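# Place the matching cover over the module on the yellow plate

## Task

Among the three covers resting in holders, find the one roughly 20 mm wider than the module on the yellow base plate. Set that cover on the yellow plate so the module is under it, and have it stay there with no robot support at the end. The two other covers must stay in their holders; removing either one counts as failure. The covers have thin walls that flex even under gentle gripping, and every cover must come through with at most the slightest dent.

## Robot and tools

Robot: two FANUC CRX six-joint arms, left_arm and right_arm, each carrying a Robotiq 2F-85 parallel gripper and a fisheye wrist camera. Base roots in the scene frame: left_arm at (-0.044, +0.477, 0) m, right_arm at (-0.005, -0.392, 0) m, each rotated slightly about z. Scene frame: origin on the table top midway between the arms, +x out over the table, +z up, left_arm on the +y side. The arm names do not tell you which side of a picture an arm appears on.

execute_actions takes "actions", a list holding zero or one item, and an optional "pictures" boolean (images come by default). An empty list commands nothing and only reports the state. A move item is {"rows": [...], "steps": n}: 1 to 15 rows, n up to 15 (default 15), each step lasting 1/30 s. Row k is applied on step k; if the rows run out, the final row repeats. A wait item is {"steps": n} with n up to 300 and no rows; it sends nothing and returns once n steps have passed since the previous result, time spent replying included. A refused call does nothing at all.

Every row is one flat list of 18 numbers covering both arms, even if one arm should stay put. Order: left_arm's six joint targets, then left gripper position, force_limit, speed; then the same nine for right_arm. Joint values are absolute target angles in radians (not offsets), the same quantities printed under Joint positions. Joint order and stated ranges: waist -3.491..3.491, shoulder -3.140..3.140, elbow -1.187..4.328, forearm roll -3.316..3.316, wrist pitch -3.140..3.140, wrist roll -3.927..3.927. A target more than 0.010 rad outside a range and farther out than the current angle gets the call refused; the true stop may sit 0.010 rad either way, and a target past it is clipped there, sometimes reported as "joint sent to its limit" (possibly about an earlier action). Missing that message does not prove there is room left.

Gripper numbers each lie in [-1, 1] and are absolute settings. position: +1 fully open (85 mm), about -0.8 pads touching, -1 keeps closing until blocked. force_limit per pad, measured on a 40 mm object closed slowly: about 20 N at -1, 128 N at 0, 235 N at +1; small or thin objects may get less. speed of the gap: about 20 mm/s at -1, 85 at 0, 150 at +1; a quicker close adds up to about 5 N (speed 0) or 12 N (speed +1). For these flexible covers, use force_limit near -1 and slow speed. Stopped fingers ignore new force or speed values until position changes by at least 0.01 (e.g. -1 to -0.98); to lower grip force, open first. To leave a gripper alone, resend its previous three numbers, since 0 is itself a command. If a held object yields, slips or loosens, the fingers re-close automatically, except after a grip at force_limit -1, where status stays 2 even if the object is gone.

Geometry: fingers point along the gripper's +z and close along its y. end_effector_position is the point between the pads when shut; fingertips extend about 19 mm past it when closed and 6 mm when open, and while closing the tips travel about 13 mm farther from the wrist, so keep that clearance above surfaces. A flat block protrudes about 9 cm from the last joint's axis toward the gripper's +x and rotates with it.

Motion: joint target speed caps are 2.62 rad/s (waist, shoulder), 3.14 (elbow), 3.93 (wrist joints), reached after 0.5 s; an arm's joints are slowed together so they arrive at once. Each step the sent target stays within 0.805 rad (waist, shoulder), 0.966 (elbow) or 1.21 (wrist joints) of the measured angle, and targets that would move the gripper over 70 mm from its measured place are pulled back. The simulation keeps running while you compose a reply; arms keep heading for the last row until everything has nearly stopped or a HELD step happens, after which only a new action pushes on.

Results: a state line per arm with end_effector_position (m) and end_effector_quat_wxyz in the scene frame (less accurate at long reach); Joint positions and Joint velocities per arm; gripper object_status (0 moving, 1 blocked while opening, 2 blocked while closing = gripping, 3 reached target or pads met) and position_measured in counts (3 open, ~78 = 60 mm, ~130 = 40 mm, ~180 = 20 mm, ~230 pads together). HELD marks steps whose row was not fully sent; "joint command not followed" means the clearance check altered joint targets. MOTOR HOT warns of heating from held loads; OVER-TEMPERATURE FAULT means brakes are applied until cooled.

Faults: a joint hitting its load limit (waist, shoulder, elbow 144 N m; wrist joints 36 N m, held weight included) or any external force reaching 150 N stops that arm for 10 s, drops the rest of the call, and lets the arm yield. Avoid collisions between the arms, hard pushes, slams, drops, and anything leaving the table. Loose objects may occasionally be nudged by outside disturbances.

Cameras: cam_high and cam_low (504x504, fixed), cam_left_wrist and cam_right_wrist (616x616, fisheye), with calibration data provided. zoom_image takes camera and region [x0, y0, x1, y1] in that camera's pixels, origin top-left, at most 504 by 504, and returns a finer crop of the latest image.

read_manual returns only licence texts. finished_scene takes "scene" (the current scene's number), ends it irreversibly, grades it and reports success. Replying with no tool call ends the session.

Each tool is called after "Emit:" by a JSON object that holds its "method" and its "body", one argument or row to a line.

## Session

Emit:
{"method": "execute_actions", "body": {
  "actions": []
}}

Scene clock: 0.00 s of 7600.00 s.
left_arm: end_effector_position=(+0.3291, -0.2523, +0.2773) position_measured=3 object_status=3 end_effector_quat_wxyz=(+0.240, +0.960, +0.103, +0.103) | right_arm: end_effector_position=(+0.2218, -0.6798, +0.1588) position_measured=3 object_status=3 end_effector_quat_wxyz=(+0.243, +0.160, +0.950, -0.112)
Joint positions: left_arm=[-0.71   0.55   0.575  0.085 -1.074 -2.04 ] | right_arm=[-0.629 -0.673 -0.86   0.079 -0.847  0.115]
Joint velocities: left_arm=[ 0.    -0.     0.    -0.001  0.     0.   ] | right_arm=[-0.    -0.     0.    -0.    -0.     0.001]

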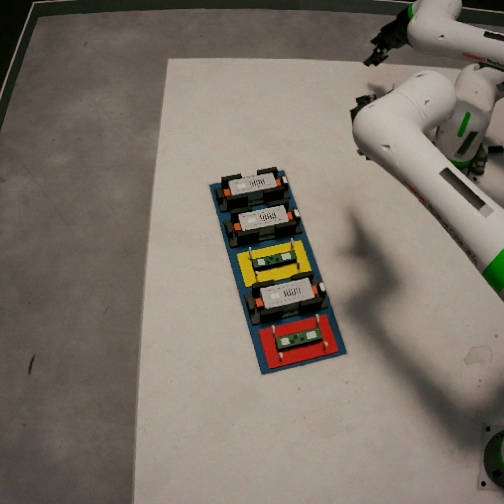

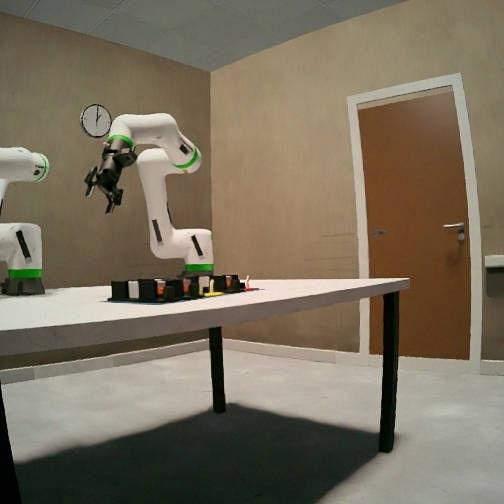

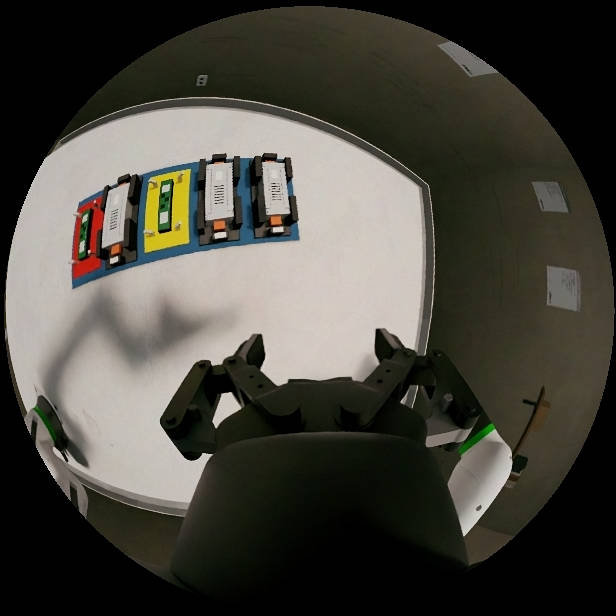

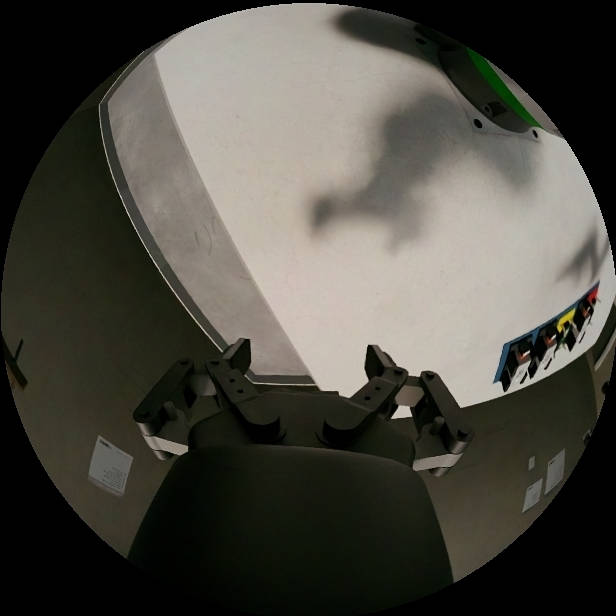

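Emit:
{"method": "zoom_image", "body": {
  "camera": "cam_high",
  "region": [190, 150, 370, 390]
}}

Emit:
{"method": "zoom_image", "body": {
  "camera": "cam_left_wrist",
  "region": [50, 130, 320, 310]
}}

Emit:
{"method": "zoom_image", "body": {
  "camera": "cam_low",
  "region": [90, 250, 290, 320]
}}

Region (190, 150, 370, 390) of cam_high's 504x504 image, scaled by 2.100, with more detail than that image has; it fills the left 378 columns of this view, and the rest is white.

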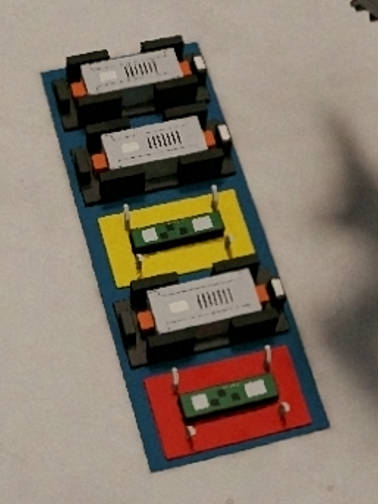

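Region (50, 130, 320, 310) of cam_left_wrist's 616x616 image, scaled by 1.867, with more detail than that image has.

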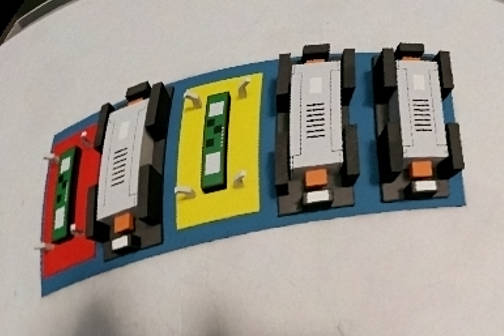

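Region (90, 250, 290, 320) of cam_low's 504x504 image, scaled by 2.520, with more detail than that image has; it fills the top 176 rows of this view, and the rest is white.

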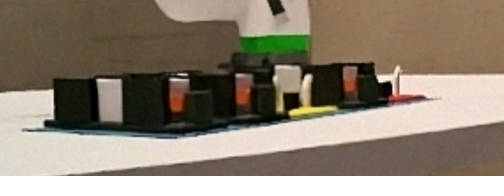

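Emit:
{"method": "execute_actions", "body": {
  "actions": [
    {"rows":[[0.5,0.2,0.4,0.085,-1.074,-2.04,1,0,0,-0.629,-0.3,0.2,0,-1.3,-0.5,1,0,0]],"steps":15}
  ],
  "pictures": false
}}

Emit:
{"method": "execute_actions", "body": {
  "actions": [
    {"steps":40}
  ],
  "pictures": false
}}

Emit:
{"method": "execute_actions", "body": {
  "actions": [
    {"rows":[[0.5,0.2,0.4,0.085,-1.074,-2.04,1,0,0,0.614,0.524,0.53,0,-1.577,-0.5,1,0,0]],"steps":15}
  ],
  "pictures": false
}}

Emit:
{"method": "execute_actions", "body": {
  "actions": [
    {"steps":60}
  ]
}}

Scene clock: 7.40 s of 7600.00 s.
left_arm: end_effector_position=(+0.4860, -0.1165, +0.3269) position_measured=3 object_status=3 end_effector_quat_wxyz=(+0.243, +0.932, +0.224, +0.149) | right_arm: end_effector_position=(+0.2914, -0.7102, +0.3149) position_measured=3 object_status=3 end_effector_quat_wxyz=(+0.296, +0.280, +0.910, -0.078)
Joint positions: left_arm=[-0.449  0.45   0.525  0.085 -1.074 -2.04 ] | right_arm=[-0.629 -0.528 -0.453  0.048 -1.024 -0.125]
Joint velocities: left_arm=[ 0.622 -0.201 -0.101 -0.001 -0.001 -0.   ] | right_arm=[-0.     0.358  1.024 -0.075 -0.432 -0.586]
Steps of this call (steps 1 to 90: nothing new was sent; then 3.90 s passed at rest; steps 91 to 105: all 15 steps of this action). Readings (joint positions | what the end effector reports):
91: left_arm=[-0.710 0.550 0.575 0.085 -1.074 -2.040] | right_arm=[-0.629 -0.673 -0.859 0.079 -0.847 0.115] | left_arm position_measured=3 object_status=3 | right_arm position_measured=3 object_status=3
92: left_arm=[-0.706 0.548 0.575 0.085 -1.074 -2.040] | right_arm=[-0.629 -0.671 -0.854 0.078 -0.850 0.111] | left_arm position_measured=3 object_status=3 | right_arm position_measured=3 object_status=3
94: left_arm=[-0.679 0.537 0.569 0.085 -1.074 -2.040] | right_arm=[-0.629 -0.658 -0.821 0.076 -0.865 0.091] | left_arm position_measured=3 object_status=3 | right_arm position_measured=3 object_status=3
98: left_arm=[-0.594 0.502 0.551 0.085 -1.074 -2.040] | right_arm=[-0.629 -0.611 -0.692 0.066 -0.923 0.012] | left_arm position_measured=3 object_status=3 | right_arm position_measured=3 object_status=3
105: the state above

Scene clock: 8.73 s of 7600.00 s.
left_arm: end_effector_position=(+0.6863, +0.4857, +0.4283) position_measured=3 object_status=3 end_effector_quat_wxyz=(+0.181, +0.738, +0.584, +0.287) | right_arm: end_effector_position=(+0.3604, -0.7320, +0.5510) position_measured=3 object_status=3 end_effector_quat_wxyz=(+0.376, +0.438, +0.816, +0.003)
Joint positions: left_arm=[ 0.422  0.22   0.41   0.085 -1.074 -2.04 ] | right_arm=[-0.629 -0.3    0.2   -0.    -1.3   -0.5  ]
Joint velocities: left_arm=[ 0.669 -0.171 -0.086  0.    -0.    -0.   ] | right_arm=[ 0.001 -0.     0.     0.    -0.     0.001]
Steps of this call (steps 1 to 40: the robot went on to your last target). Readings (joint positions | what the end effector reports):
1: left_arm=[-0.428 0.443 0.522 0.085 -1.074 -2.040] | right_arm=[-0.629 -0.515 -0.419 0.046 -1.038 -0.145] | left_arm position_measured=3 object_status=3 | right_arm position_measured=3 object_status=3
2: left_arm=[-0.407 0.437 0.519 0.085 -1.074 -2.040] | right_arm=[-0.629 -0.503 -0.384 0.043 -1.053 -0.165] | left_arm position_measured=3 object_status=3 | right_arm position_measured=3 object_status=3
4: left_arm=[-0.364 0.424 0.512 0.085 -1.074 -2.040] | right_arm=[-0.629 -0.479 -0.313 0.038 -1.083 -0.206] | left_arm position_measured=3 object_status=3 | right_arm position_measured=3 object_status=3
8: left_arm=[-0.279 0.401 0.501 0.085 -1.074 -2.040] | right_arm=[-0.629 -0.428 -0.169 0.027 -1.144 -0.288] | left_arm position_measured=3 object_status=3 | right_arm position_measured=3 object_status=3
40: the state above

Scene clock: 9.23 s of 7600.00 s.
left_arm: end_effector_position=(+0.6773, +0.5404, +0.4362) position_measured=3 object_status=3 end_effector_quat_wxyz=(+0.172, +0.713, +0.611, +0.298) | right_arm: end_effector_position=(+0.5070, -0.6308, +0.4635) position_measured=3 object_status=3 end_effector_quat_wxyz=(+0.261, +0.332, +0.905, +0.039)
Joint positions: left_arm=[ 0.5    0.2    0.4    0.085 -1.074 -2.04 ] | right_arm=[-0.347 -0.048  0.301  0.    -1.385 -0.5  ]
Joint velocities: left_arm=[ 0.001 -0.     0.     0.001  0.    -0.   ] | right_arm=[ 0.683  0.509  0.203 -0.001 -0.17   0.001]
Steps of this call (steps 1 to 15: all 15 steps of this action). Readings (joint positions | what the end effector reports):
1: left_arm=[0.445 0.214 0.407 0.085 -1.074 -2.040] | right_arm=[-0.629 -0.299 0.200 -0.000 -1.300 -0.500] | left_arm position_measured=3 object_status=3 | right_arm position_measured=3 object_status=3
2: left_arm=[0.465 0.209 0.405 0.085 -1.074 -2.040] | right_arm=[-0.624 -0.295 0.202 0.000 -1.302 -0.500] | left_arm position_measured=3 object_status=3 | right_arm position_measured=3 object_status=3
4: left_arm=[0.492 0.202 0.401 0.085 -1.074 -2.040] | right_arm=[-0.598 -0.269 0.213 0.000 -1.311 -0.500] | left_arm position_measured=3 object_status=3 | right_arm position_measured=3 object_status=3
8: left_arm=[0.500 0.200 0.400 0.085 -1.074 -2.040] | right_arm=[-0.507 -0.180 0.248 0.000 -1.341 -0.500] | left_arm position_measured=3 object_status=3 | right_arm position_measured=3 object_status=3
15: the state above

Scene clock: 11.23 s of 7600.00 s.
left_arm: end_effector_position=(+0.6773, +0.5405, +0.4362) position_measured=3 object_status=3 end_effector_quat_wxyz=(+0.172, +0.713, +0.611, +0.298) | right_arm: end_effector_position=(+0.5461, -0.0505, +0.2195) position_measured=3 object_status=3 end_effector_quat_wxyz=(-0.000, -0.128, +0.992, -0.000)
Joint positions: left_arm=[ 0.5    0.2    0.4    0.085 -1.074 -2.04 ] | right_arm=[ 0.614  0.524  0.53  -0.    -1.577 -0.5  ]
Joint velocities: left_arm=[-0.     0.     0.001 -0.002 -0.001  0.   ] | right_arm=[ 0.     0.    -0.    -0.001 -0.     0.001]
Steps of this call (steps 1 to 60: the robot went on to your last target). Readings (joint positions | what the end effector reports):
1: left_arm=[0.500 0.200 0.400 0.085 -1.074 -2.040] | right_arm=[-0.324 -0.031 0.308 0.000 -1.391 -0.500] | left_arm position_measured=3 object_status=3 | right_arm position_measured=3 object_status=3
2: left_arm=[0.500 0.200 0.400 0.085 -1.074 -2.040] | right_arm=[-0.301 -0.014 0.315 0.000 -1.396 -0.500] | left_arm position_measured=3 object_status=3 | right_arm position_measured=3 object_status=3
4: left_arm=[0.500 0.200 0.400 0.085 -1.074 -2.040] | right_arm=[-0.254 0.018 0.327 0.000 -1.407 -0.500] | left_arm position_measured=3 object_status=3 | right_arm position_measured=3 object_status=3
8: left_arm=[0.500 0.200 0.400 0.085 -1.074 -2.040] | right_arm=[-0.161 0.076 0.351 0.000 -1.426 -0.500] | left_arm position_measured=3 object_status=3 | right_arm position_measured=3 object_status=3
60: the state above
All arms were judged still, so your last target was given up. Only a new action makes them travel on or press farther. Fingers that are still opening or closing keep moving.
camera_calibration (this result's frames):
cam_left_wrist: T_world_to_cam=[[0.78005, -0.228922, 0.582338, -0.654549], [-0.290395, -0.95682, 0.0128546, 0.73911], [0.55425, -0.179135, -0.812845, 0.227593], [0, 0, 0, 1]] pos_world=[0.599071, 0.598125, 0.556666]
cam_right_wrist: T_world_to_cam=[[-0.302765, 0.952287, -0.0384996, 0.222296], [0.922137, 0.302908, 0.240646, -0.508339], [0.240826, 0.0373575, -0.969849, 0.23027], [0, 0, 0, 1]] pos_world=[0.480606, -0.0663115, 0.354215]

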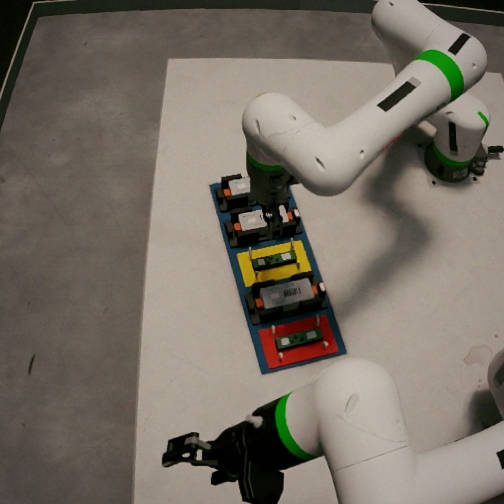

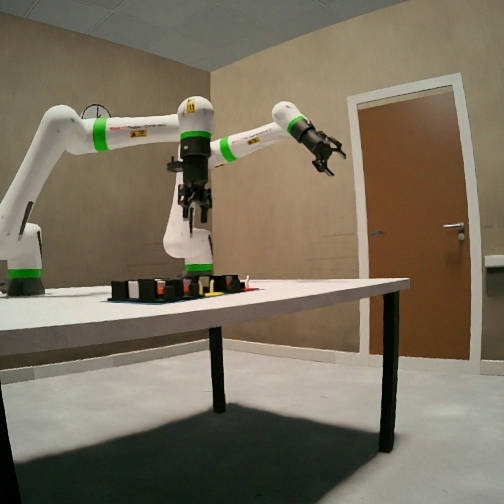

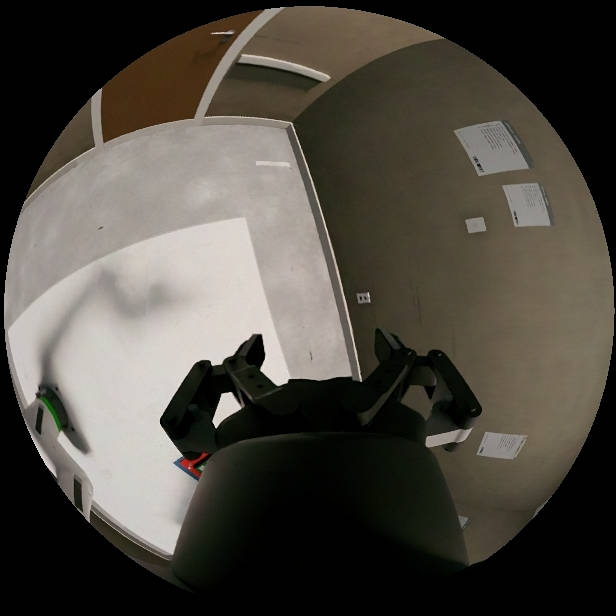

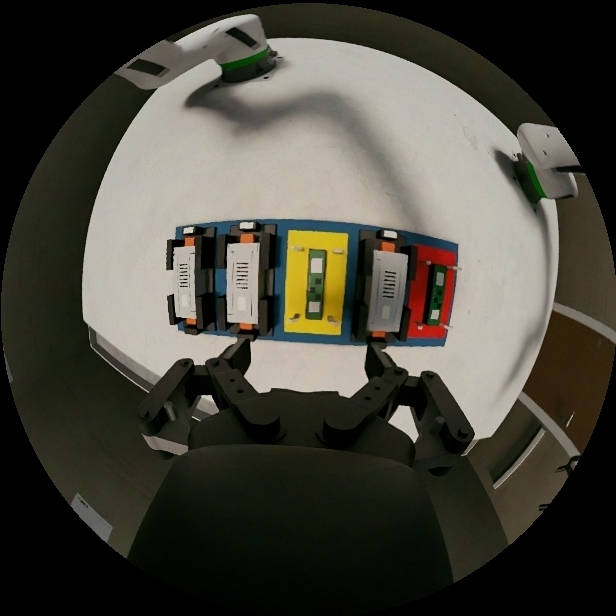

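Emit:
{"method": "zoom_image", "body": {
  "camera": "cam_right_wrist",
  "region": [160, 210, 470, 350]
}}

Region (160, 210, 470, 350) of cam_right_wrist's 616x616 image, scaled by 1.626, with more detail than that image has; it fills the top 228 rows of this view, and the rest is white.

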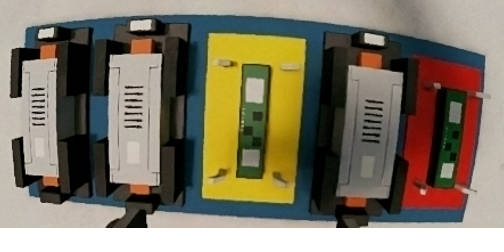

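Emit:
{"method": "zoom_image", "body": {
  "camera": "cam_right_wrist",
  "region": [160, 220, 420, 345]
}}

Emit:
{"method": "zoom_image", "body": {
  "camera": "cam_high",
  "region": [230, 190, 350, 370]
}}

Region (160, 220, 420, 345) of cam_right_wrist's 616x616 image, scaled by 1.938, with more detail than that image has; it fills the top 242 rows of this view, and the rest is white.

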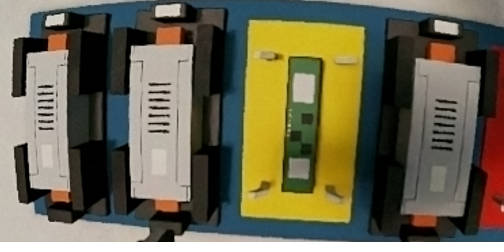

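Region (230, 190, 350, 370) of cam_high's 504x504 image, scaled by 2.800, with more detail than that image has.

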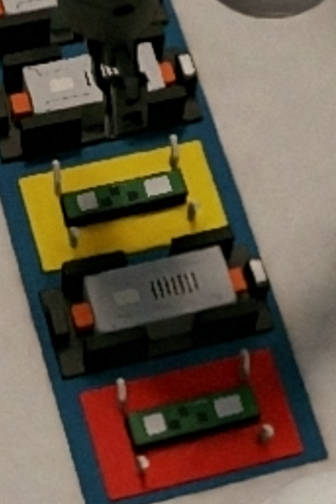

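Emit:
{"method": "execute_actions", "body": {
  "actions": [
    {"rows":[[0.5,0.2,0.4,0.085,-1.074,-2.04,1,0,0,0.543,0.481,0.421,0,-1.511,-0.425,1,0,0]],"steps":15}
  ],
  "pictures": false
}}

Emit:
{"method": "execute_actions", "body": {
  "actions": [
    {"steps":8}
  ]
}}

Emit:
{"method": "zoom_image", "body": {
  "camera": "cam_right_wrist",
  "region": [170, 200, 470, 380]
}}

Scene clock: 15.27 s of 7600.00 s.
left_arm: end_effector_position=(+0.6773, +0.5405, +0.4362) position_measured=3 object_status=3 end_effector_quat_wxyz=(+0.172, +0.713, +0.611, +0.298) | right_arm: end_effector_position=(+0.5564, -0.1007, +0.1995) position_measured=3 object_status=3 end_effector_quat_wxyz=(-0.000, -0.130, +0.991, -0.000)
Joint positions: left_arm=[ 0.5    0.2    0.4    0.085 -1.074 -2.04 ] | right_arm=[ 0.543  0.481  0.421  0.    -1.511 -0.425]
Joint velocities: left_arm=[-0.     0.    -0.    -0.001  0.001  0.   ] | right_arm=[ 0.    -0.    -0.001  0.    -0.    -0.   ]
Steps of this call (steps 1 to 90: nothing new was sent; then 0.53 s passed at rest; steps 91 to 105: all 15 steps of this action). Readings (joint positions | what the end effector reports):
91: left_arm=[0.500 0.200 0.400 0.085 -1.074 -2.040] | right_arm=[0.614 0.524 0.529 0.000 -1.577 -0.500] | left_arm position_measured=3 object_status=3 | right_arm position_measured=3 object_status=3
92: left_arm=[0.500 0.200 0.400 0.085 -1.074 -2.040] | right_arm=[0.611 0.522 0.524 0.000 -1.573 -0.497] | left_arm position_measured=3 object_status=3 | right_arm position_measured=3 object_status=3
94: left_arm=[0.500 0.200 0.400 0.085 -1.074 -2.040] | right_arm=[0.590 0.509 0.492 0.000 -1.554 -0.474] | left_arm position_measured=3 object_status=3 | right_arm position_measured=3 object_status=3
98: left_arm=[0.500 0.200 0.400 0.085 -1.074 -2.040] | right_arm=[0.544 0.482 0.424 0.000 -1.513 -0.427] | left_arm position_measured=3 object_status=3 | right_arm position_measured=3 object_status=3
105: the state above

Scene clock: 15.53 s of 7600.00 s.
left_arm: end_effector_position=(+0.6773, +0.5405, +0.4362) position_measured=3 object_status=3 end_effector_quat_wxyz=(+0.172, +0.713, +0.611, +0.298) | right_arm: end_effector_position=(+0.5564, -0.1008, +0.1995) position_measured=3 object_status=3 end_effector_quat_wxyz=(-0.000, -0.130, +0.991, -0.000)
Joint positions: left_arm=[ 0.5    0.2    0.4    0.085 -1.074 -2.04 ] | right_arm=[ 0.543  0.481  0.421  0.    -1.511 -0.425]
Joint velocities: left_arm=[-0. -0. -0. -0.  0. -0.] | right_arm=[-0.  0. -0.  0.  0. -0.]
Steps of this call (steps 1 to 8: the robot went on to your last target). Readings (joint positions | what the end effector reports):
1: left_arm=[0.500 0.200 0.400 0.085 -1.074 -2.040] | right_arm=[0.543 0.481 0.421 0.000 -1.511 -0.425] | left_arm position_measured=3 object_status=3 | right_arm position_measured=3 object_status=3
2: left_arm=[0.500 0.200 0.400 0.085 -1.074 -2.040] | right_arm=[0.543 0.481 0.421 0.000 -1.511 -0.425] | left_arm position_measured=3 object_status=3 | right_arm position_measured=3 object_status=3
4: left_arm=[0.500 0.200 0.400 0.085 -1.074 -2.040] | right_arm=[0.543 0.481 0.421 0.000 -1.511 -0.425] | left_arm position_measured=3 object_status=3 | right_arm position_measured=3 object_status=3
8: the state above
camera_calibration (this result's frames):
cam_left_wrist: T_world_to_cam=[[0.780032, -0.228925, 0.58236, -0.654555], [-0.290393, -0.956821, 0.0128373, 0.739121], [0.554275, -0.179127, -0.81283, 0.227567], [0, 0, 0, 1]] pos_world=[0.599075, 0.598126, 0.556671]
cam_right_wrist: T_world_to_cam=[[-0.306552, 0.951072, -0.0385726, 0.274502], [0.92094, 0.306596, 0.240557, -0.496791], [0.240613, 0.0382201, -0.969868, 0.210534], [0, 0, 0, 1]] pos_world=[0.491007, -0.116804, 0.334285]

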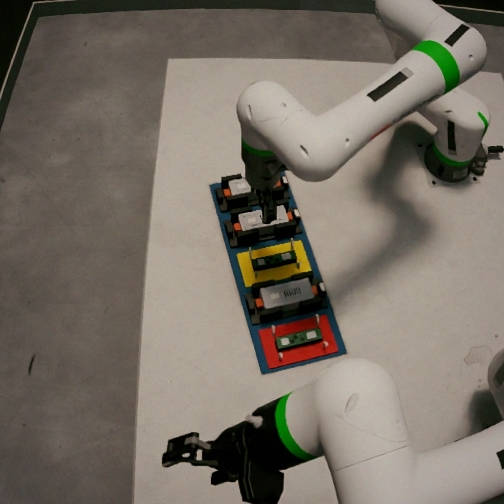

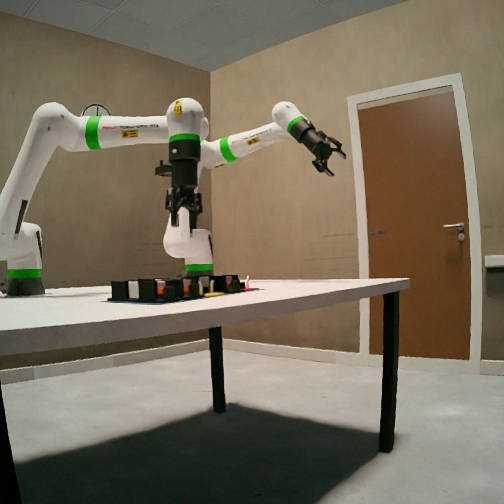

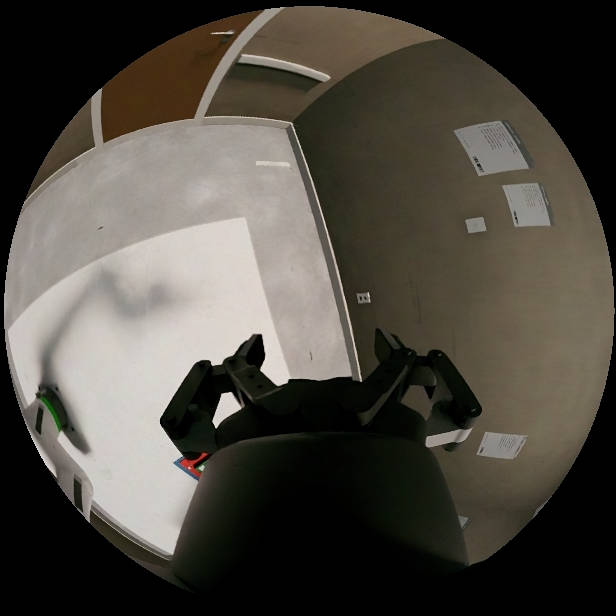

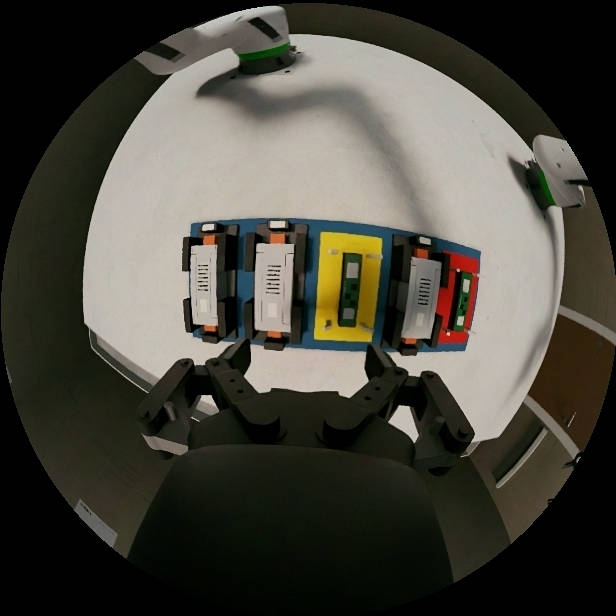

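Region (170, 200, 470, 380) of cam_right_wrist's 616x616 image, scaled by 1.680, with more detail than that image has; it fills the top 302 rows of this view, and the rest is white.

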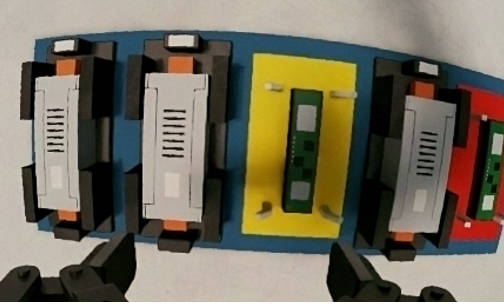

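Emit:
{"method": "execute_actions", "body": {
  "actions": [
    {"rows":[[0.5,0.2,0.4,0.085,-1.074,-2.04,1,0,0,0.808,0.703,0.764,0,-1.632,-0.69,1,0,0]],"steps":15}
  ],
  "pictures": false
}}

Emit:
{"method": "execute_actions", "body": {
  "actions": [
    {"steps":15}
  ]
}}

Emit:
{"method": "zoom_image", "body": {
  "camera": "cam_right_wrist",
  "region": [170, 200, 470, 380]
}}

Scene clock: 17.53 s of 7600.00 s.
left_arm: end_effector_position=(+0.6773, +0.5405, +0.4362) position_measured=3 object_status=3 end_effector_quat_wxyz=(+0.172, +0.713, +0.611, +0.298) | right_arm: end_effector_position=(+0.5094, +0.0859, +0.2010) position_measured=3 object_status=3 end_effector_quat_wxyz=(-0.000, -0.131, +0.991, -0.000)
Joint positions: left_arm=[ 0.5    0.2    0.4    0.085 -1.074 -2.04 ] | right_arm=[ 0.792  0.689  0.743 -0.    -1.624 -0.673]
Joint velocities: left_arm=[ 0.    -0.001 -0.    -0.002 -0.    -0.   ] | right_arm=[ 0.366  0.308  0.468 -0.001 -0.165 -0.361]
Steps of this call (steps 1 to 15: the robot went on to your last target; steps 16 to 45: nothing new was sent; steps 46 to 60: all 15 steps of this action). Readings (joint positions | what the end effector reports):
46: left_arm=[0.500 0.200 0.400 0.085 -1.074 -2.040] | right_arm=[0.544 0.481 0.421 -0.000 -1.511 -0.425] | left_arm position_measured=3 object_status=3 | right_arm position_measured=3 object_status=3
47: left_arm=[0.500 0.200 0.400 0.085 -1.074 -2.040] | right_arm=[0.548 0.485 0.427 -0.000 -1.513 -0.429] | left_arm position_measured=3 object_status=3 | right_arm position_measured=3 object_status=3
49: left_arm=[0.500 0.200 0.400 0.085 -1.074 -2.040] | right_arm=[0.572 0.505 0.459 -0.000 -1.524 -0.454] | left_arm position_measured=3 object_status=3 | right_arm position_measured=3 object_status=3
53: left_arm=[0.500 0.200 0.400 0.085 -1.074 -2.040] | right_arm=[0.657 0.576 0.568 -0.000 -1.563 -0.538] | left_arm position_measured=3 object_status=3 | right_arm position_measured=3 object_status=3
60: the state above

Scene clock: 18.03 s of 7600.00 s.
left_arm: end_effector_position=(+0.6773, +0.5405, +0.4362) position_measured=3 object_status=3 end_effector_quat_wxyz=(+0.172, +0.713, +0.611, +0.298) | right_arm: end_effector_position=(+0.5042, +0.0974, +0.2009) position_measured=3 object_status=3 end_effector_quat_wxyz=(-0.000, -0.130, +0.991, -0.000)
Joint positions: left_arm=[ 0.5    0.2    0.4    0.085 -1.074 -2.04 ] | right_arm=[ 0.808  0.703  0.764 -0.    -1.632 -0.69 ]
Joint velocities: left_arm=[-0.001 -0.     0.001 -0.001 -0.     0.   ] | right_arm=[ 0.001  0.001 -0.     0.    -0.     0.   ]
Steps of this call (steps 1 to 15: the robot went on to your last target). Readings (joint positions | what the end effector reports):
1: left_arm=[0.500 0.200 0.400 0.085 -1.074 -2.040] | right_arm=[0.802 0.698 0.755 -0.000 -1.629 -0.683] | left_arm position_measured=3 object_status=3 | right_arm position_measured=3 object_status=3
2: left_arm=[0.500 0.200 0.400 0.085 -1.074 -2.040] | right_arm=[0.807 0.702 0.762 -0.000 -1.631 -0.688] | left_arm position_measured=3 object_status=3 | right_arm position_measured=3 object_status=3
4: left_arm=[0.500 0.200 0.400 0.085 -1.074 -2.040] | right_arm=[0.808 0.703 0.764 -0.000 -1.632 -0.690] | left_arm position_measured=3 object_status=3 | right_arm position_measured=3 object_status=3
8: left_arm=[0.500 0.200 0.400 0.085 -1.074 -2.040] | right_arm=[0.808 0.703 0.764 -0.000 -1.632 -0.690] | left_arm position_measured=3 object_status=3 | right_arm position_measured=3 object_status=3
15: the state above
camera_calibration (this result's frames):
cam_left_wrist: T_world_to_cam=[[0.780033, -0.228925, 0.58236, -0.654555], [-0.290393, -0.956821, 0.0128373, 0.739121], [0.554275, -0.179127, -0.81283, 0.227567], [0, 0, 0, 1]] pos_world=[0.599075, 0.598126, 0.556671]
cam_right_wrist: T_world_to_cam=[[-0.306503, 0.951091, -0.038495, 0.0700764], [0.920956, 0.306529, 0.240581, -0.50976], [0.240615, 0.0382868, -0.969865, 0.216824], [0, 0, 0, 1]] pos_world=[0.438774, 0.0813056, 0.335626]

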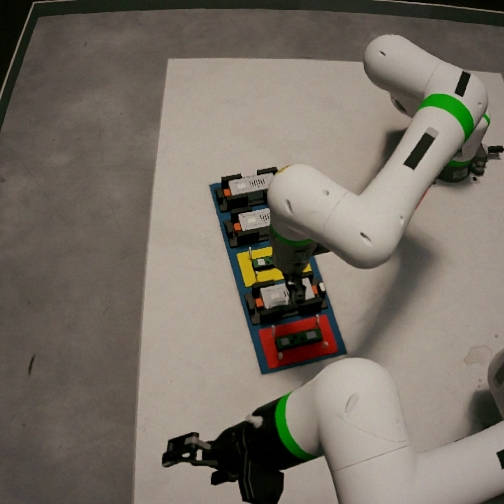

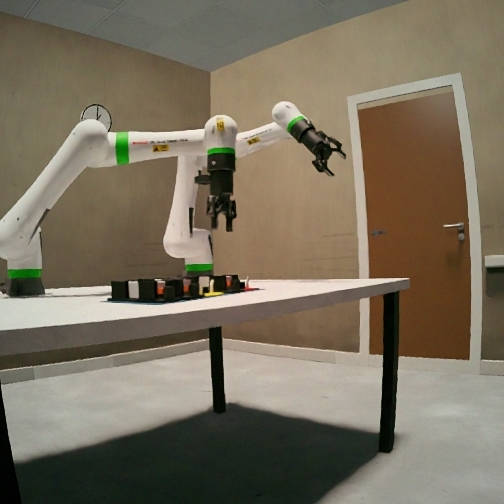

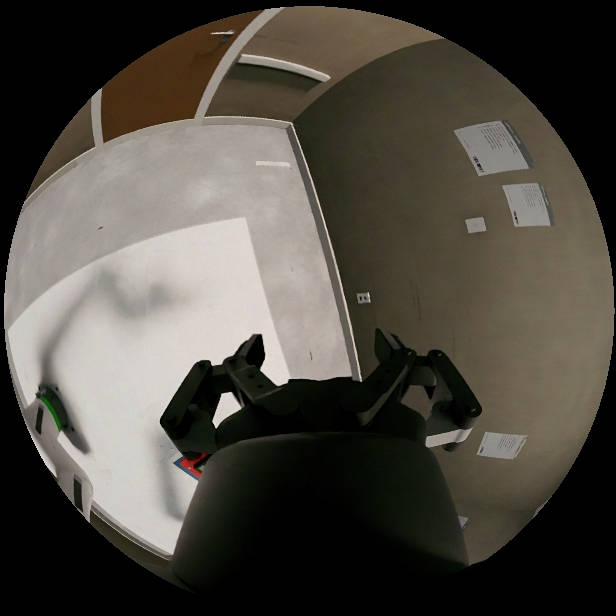

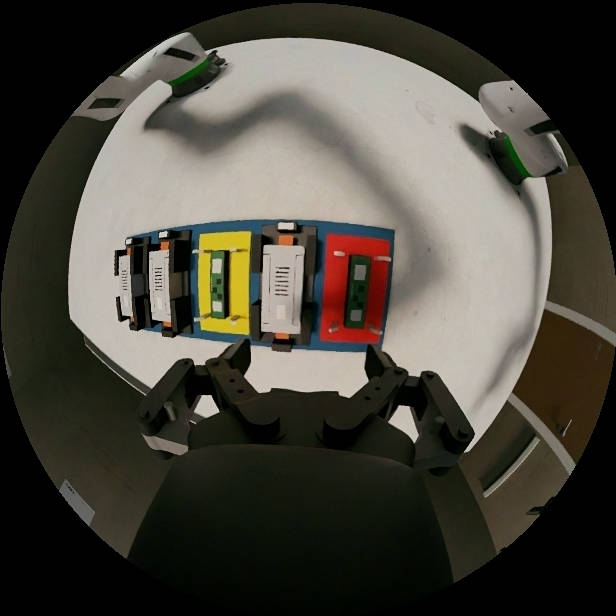

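Region (170, 200, 470, 380) of cam_right_wrist's 616x616 image, scaled by 1.680, with more detail than that image has; it fills the top 302 rows of this view, and the rest is white.

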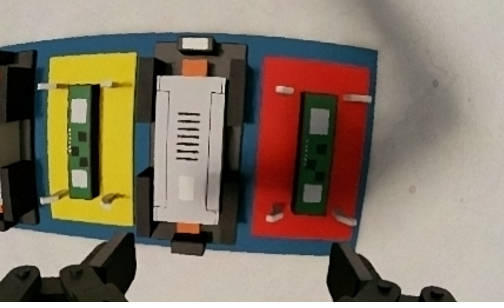

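Emit:
{"method": "zoom_image", "body": {
  "camera": "cam_right_wrist",
  "region": [190, 220, 400, 350]
}}

Emit:
{"method": "execute_actions", "body": {
  "actions": [
    {"rows":[[0.5,0.2,0.4,0.085,-1.074,-2.04,1,0,0,0.393,0.40,0.29,0,-1.461,-0.275,1,0,0]],"steps":15}
  ],
  "pictures": false
}}

Emit:
{"method": "execute_actions", "body": {
  "actions": [
    {"steps":20}
  ]
}}

Emit:
{"method": "zoom_image", "body": {
  "camera": "cam_right_wrist",
  "region": [190, 220, 400, 350]
}}

Region (190, 220, 400, 350) of cam_right_wrist's 616x616 image, scaled by 2.400, with more detail than that image has; it fills the top 312 rows of this view, and the rest is white.

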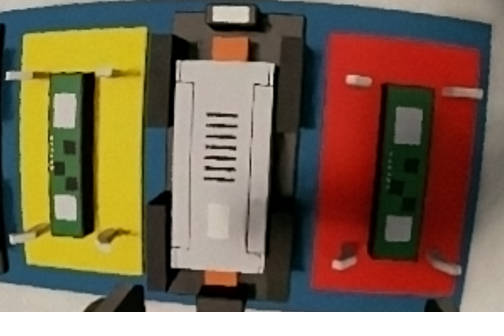

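Scene clock: 20.27 s of 7600.00 s.
left_arm: end_effector_position=(+0.6773, +0.5405, +0.4362) position_measured=3 object_status=3 end_effector_quat_wxyz=(+0.172, +0.713, +0.611, +0.298) | right_arm: end_effector_position=(+0.5650, -0.0974, +0.1988) position_measured=3 object_status=3 end_effector_quat_wxyz=(-0.000, -0.130, +0.991, -0.000)
Joint positions: left_arm=[ 0.5    0.2    0.4    0.085 -1.074 -2.04 ] | right_arm=[ 0.538  0.506  0.456  0.    -1.521 -0.421]
Joint velocities: left_arm=[ 0.001  0.    -0.    -0.001 -0.    -0.   ] | right_arm=[-0.643 -0.47  -0.732 -0.001  0.264  0.638]
Steps of this call (steps 1 to 15: the robot went on to your last target; steps 16 to 52: nothing new was sent; steps 53 to 67: all 15 steps of this action). Readings (joint positions | what the end effector reports):
53: left_arm=[0.500 0.200 0.400 0.085 -1.074 -2.040] | right_arm=[0.808 0.703 0.764 -0.000 -1.632 -0.690] | left_arm position_measured=3 object_status=3 | right_arm position_measured=3 object_status=3
54: left_arm=[0.500 0.200 0.400 0.085 -1.074 -2.040] | right_arm=[0.804 0.700 0.758 0.000 -1.630 -0.686] | left_arm position_measured=3 object_status=3 | right_arm position_measured=3 object_status=3
56: left_arm=[0.500 0.200 0.400 0.085 -1.074 -2.040] | right_arm=[0.777 0.680 0.728 0.000 -1.619 -0.659] | left_arm position_measured=3 object_status=3 | right_arm position_measured=3 object_status=3
60: left_arm=[0.500 0.200 0.400 0.085 -1.074 -2.040] | right_arm=[0.689 0.617 0.628 0.000 -1.583 -0.572] | left_arm position_measured=3 object_status=3 | right_arm position_measured=3 object_status=3
67: the state above

Scene clock: 20.93 s of 7600.00 s.
left_arm: end_effector_position=(+0.6773, +0.5405, +0.4362) position_measured=3 object_status=3 end_effector_quat_wxyz=(+0.172, +0.713, +0.611, +0.298) | right_arm: end_effector_position=(+0.5663, -0.2041, +0.1922) position_measured=3 object_status=3 end_effector_quat_wxyz=(-0.000, -0.130, +0.991, -0.000)
Joint positions: left_arm=[ 0.5    0.2    0.4    0.085 -1.074 -2.04 ] | right_arm=[ 0.393  0.4    0.29   0.    -1.461 -0.275]
Joint velocities: left_arm=[ 0.001 -0.     0.001  0.     0.001  0.   ] | right_arm=[-0.001 -0.     0.     0.001  0.     0.001]
Steps of this call (steps 1 to 20: the robot went on to your last target). Readings (joint positions | what the end effector reports):
1: left_arm=[0.500 0.200 0.400 0.085 -1.074 -2.040] | right_arm=[0.517 0.490 0.431 0.000 -1.512 -0.399] | left_arm position_measured=3 object_status=3 | right_arm position_measured=3 object_status=3
2: left_arm=[0.500 0.200 0.400 0.085 -1.074 -2.040] | right_arm=[0.495 0.474 0.406 0.000 -1.503 -0.377] | left_arm position_measured=3 object_status=3 | right_arm position_measured=3 object_status=3
4: left_arm=[0.500 0.200 0.400 0.085 -1.074 -2.040] | right_arm=[0.451 0.443 0.356 0.000 -1.485 -0.333] | left_arm position_measured=3 object_status=3 | right_arm position_measured=3 object_status=3
8: left_arm=[0.500 0.200 0.400 0.085 -1.074 -2.040] | right_arm=[0.395 0.402 0.293 0.000 -1.462 -0.278] | left_arm position_measured=3 object_status=3 | right_arm position_measured=3 object_status=3
20: the state above
camera_calibration (this result's frames):
cam_left_wrist: T_world_to_cam=[[0.780032, -0.228925, 0.58236, -0.654555], [-0.290393, -0.956821, 0.0128372, 0.739121], [0.554275, -0.179127, -0.81283, 0.227567], [0, 0, 0, 1]] pos_world=[0.599075, 0.598126, 0.556671]
cam_right_wrist: T_world_to_cam=[[-0.306666, 0.951037, -0.0385207, 0.375566], [0.920922, 0.306696, 0.240501, -0.47241], [0.24054, 0.038279, -0.969884, 0.205092], [0, 0, 0, 1]] pos_world=[0.500893, -0.220142, 0.326998]

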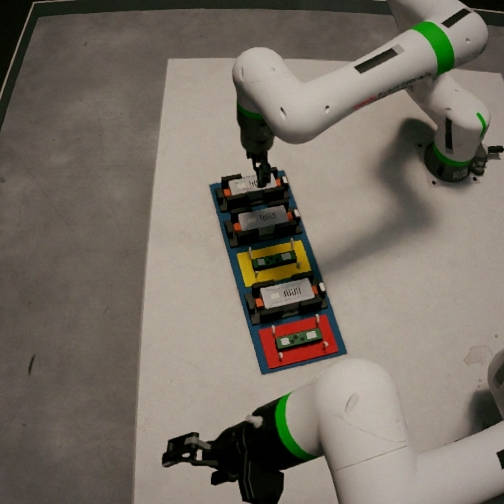

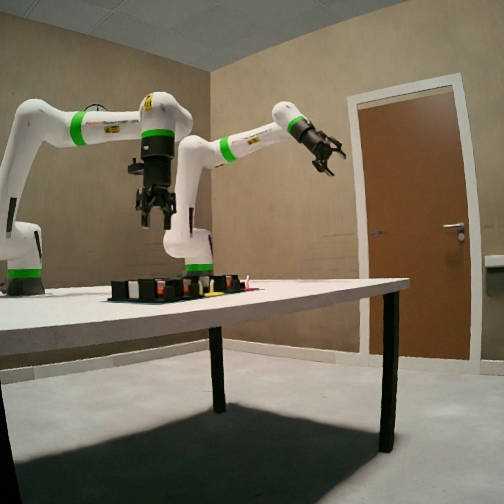

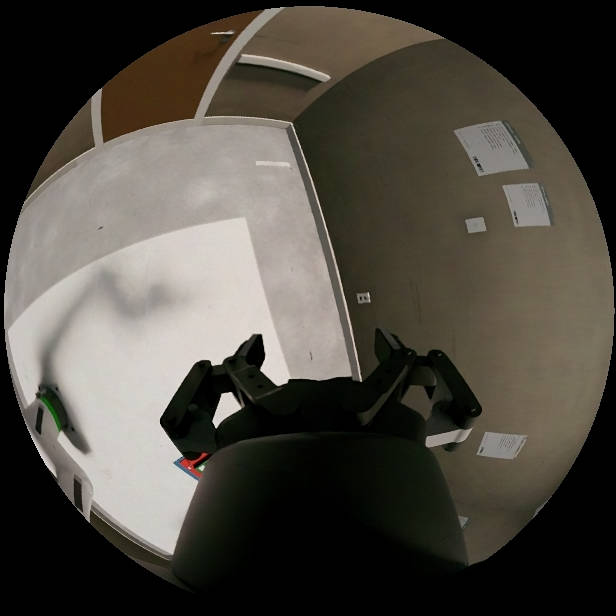

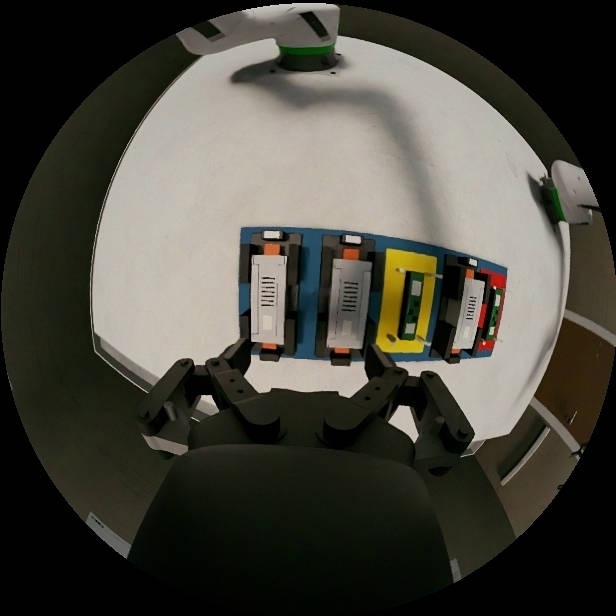

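Region (190, 220, 400, 350) of cam_right_wrist's 616x616 image, scaled by 2.400, with more detail than that image has; it fills the top 312 rows of this view, and the rest is white.

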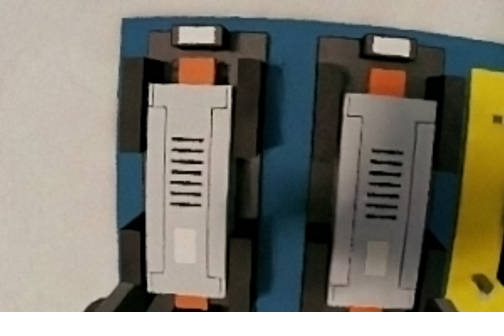

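Emit:
{"method": "execute_actions", "body": {
  "actions": [
    {"rows":[[0.5,0.2,0.4,0.085,-1.074,-2.04,1,0,0,0.298,0.394,0.159,0,-1.336,-0.18,1,0,0]],"steps":15}
  ],
  "pictures": false
}}

Emit:
{"method": "execute_actions", "body": {
  "actions": [
    {"steps":12}
  ]
}}

Scene clock: 25.17 s of 7600.00 s.
left_arm: end_effector_position=(+0.6773, +0.5405, +0.4362) position_measured=3 object_status=3 end_effector_quat_wxyz=(+0.172, +0.713, +0.611, +0.298) | right_arm: end_effector_position=(+0.5712, -0.2640, +0.1403) position_measured=3 object_status=3 end_effector_quat_wxyz=(-0.000, -0.130, +0.991, +0.000)
Joint positions: left_arm=[ 0.5    0.2    0.4    0.085 -1.074 -2.04 ] | right_arm=[ 0.298  0.394  0.159 -0.    -1.336 -0.18 ]
Joint velocities: left_arm=[ 0.001  0.     0.001  0.001 -0.001 -0.   ] | right_arm=[-0.     0.    -0.001  0.001 -0.     0.001]
Steps of this call (steps 1 to 15: the robot went on to your last target; steps 16 to 90: nothing new was sent; then 0.73 s passed at rest; steps 91 to 105: all 15 steps of this action). Readings (joint positions | what the end effector reports):
91: left_arm=[0.500 0.200 0.400 0.085 -1.074 -2.040] | right_arm=[0.393 0.400 0.289 -0.000 -1.460 -0.274] | left_arm position_measured=3 object_status=3 | right_arm position_measured=3 object_status=3
92: left_arm=[0.500 0.200 0.400 0.085 -1.074 -2.040] | right_arm=[0.389 0.399 0.284 -0.000 -1.455 -0.270] | left_arm position_measured=3 object_status=3 | right_arm position_measured=3 object_status=3
94: left_arm=[0.500 0.200 0.400 0.085 -1.074 -2.040] | right_arm=[0.366 0.398 0.252 -0.000 -1.424 -0.247] | left_arm position_measured=3 object_status=3 | right_arm position_measured=3 object_status=3
98: left_arm=[0.500 0.200 0.400 0.085 -1.074 -2.040] | right_arm=[0.303 0.395 0.167 -0.000 -1.344 -0.186] | left_arm position_measured=3 object_status=3 | right_arm position_measured=3 object_status=3
105: the state above

Scene clock: 25.57 s of 7600.00 s.
left_arm: end_effector_position=(+0.6773, +0.5405, +0.4362) position_measured=3 object_status=3 end_effector_quat_wxyz=(+0.172, +0.713, +0.611, +0.298) | right_arm: end_effector_position=(+0.5712, -0.2640, +0.1403) position_measured=3 object_status=3 end_effector_quat_wxyz=(-0.000, -0.130, +0.991, +0.000)
Joint positions: left_arm=[ 0.5    0.2    0.4    0.085 -1.074 -2.04 ] | right_arm=[ 0.298  0.394  0.159 -0.    -1.336 -0.18 ]
Joint velocities: left_arm=[ 0.001  0.    -0.002 -0.001  0.    -0.   ] | right_arm=[-0.     0.    -0.     0.     0.     0.001]
Steps of this call (steps 1 to 12: the robot went on to your last target). Readings (joint positions | what the end effector reports):
1: left_arm=[0.500 0.200 0.400 0.085 -1.074 -2.040] | right_arm=[0.298 0.394 0.159 -0.000 -1.336 -0.180] | left_arm position_measured=3 object_status=3 | right_arm position_measured=3 object_status=3
2: left_arm=[0.500 0.200 0.400 0.085 -1.074 -2.040] | right_arm=[0.298 0.394 0.159 -0.000 -1.336 -0.180] | left_arm position_measured=3 object_status=3 | right_arm position_measured=3 object_status=3
4: left_arm=[0.500 0.200 0.400 0.085 -1.074 -2.040] | right_arm=[0.298 0.394 0.159 -0.000 -1.336 -0.180] | left_arm position_measured=3 object_status=3 | right_arm position_measured=3 object_status=3
8: left_arm=[0.500 0.200 0.400 0.085 -1.074 -2.040] | right_arm=[0.298 0.394 0.159 -0.000 -1.336 -0.180] | left_arm position_measured=3 object_status=3 | right_arm position_measured=3 object_status=3
12: the state above
camera_calibration (this result's frames):
cam_left_wrist: T_world_to_cam=[[0.780029, -0.228926, 0.582364, -0.654556], [-0.290393, -0.956821, 0.0128338, 0.739123], [0.55428, -0.179125, -0.812827, 0.227564], [0, 0, 0, 1]] pos_world=[0.599075, 0.598126, 0.556674]
cam_right_wrist: T_world_to_cam=[[-0.306556, 0.951077, -0.0384136, 0.432025], [0.920937, 0.306559, 0.240618, -0.44612], [0.240622, 0.0383862, -0.96986, 0.155851], [0, 0, 0, 1]] pos_world=[0.505787, -0.280109, 0.275094]

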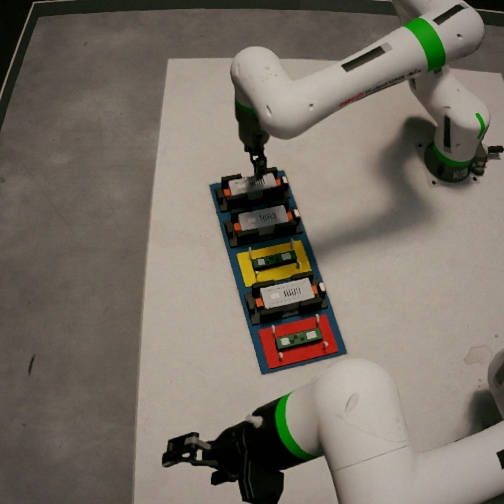

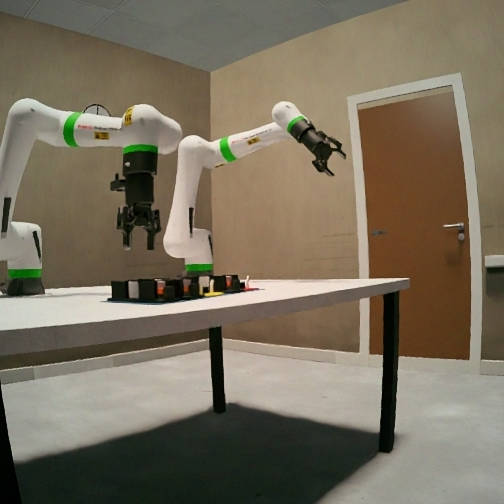

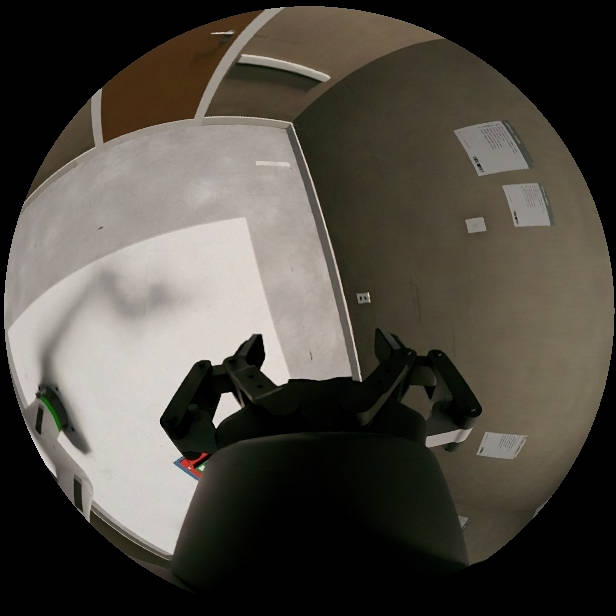

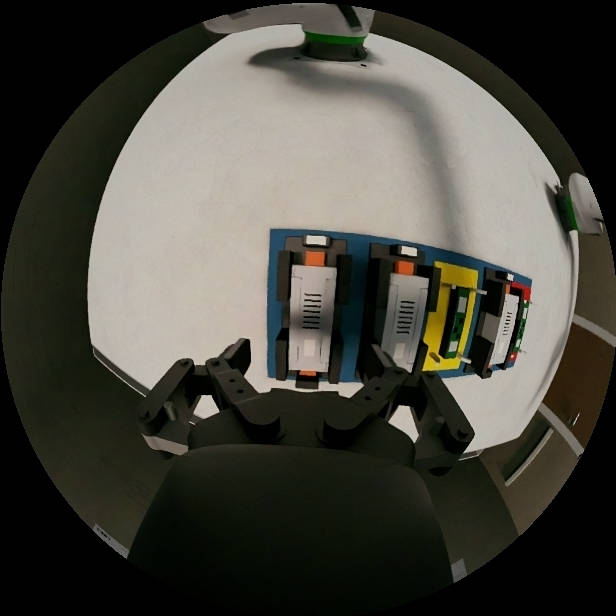

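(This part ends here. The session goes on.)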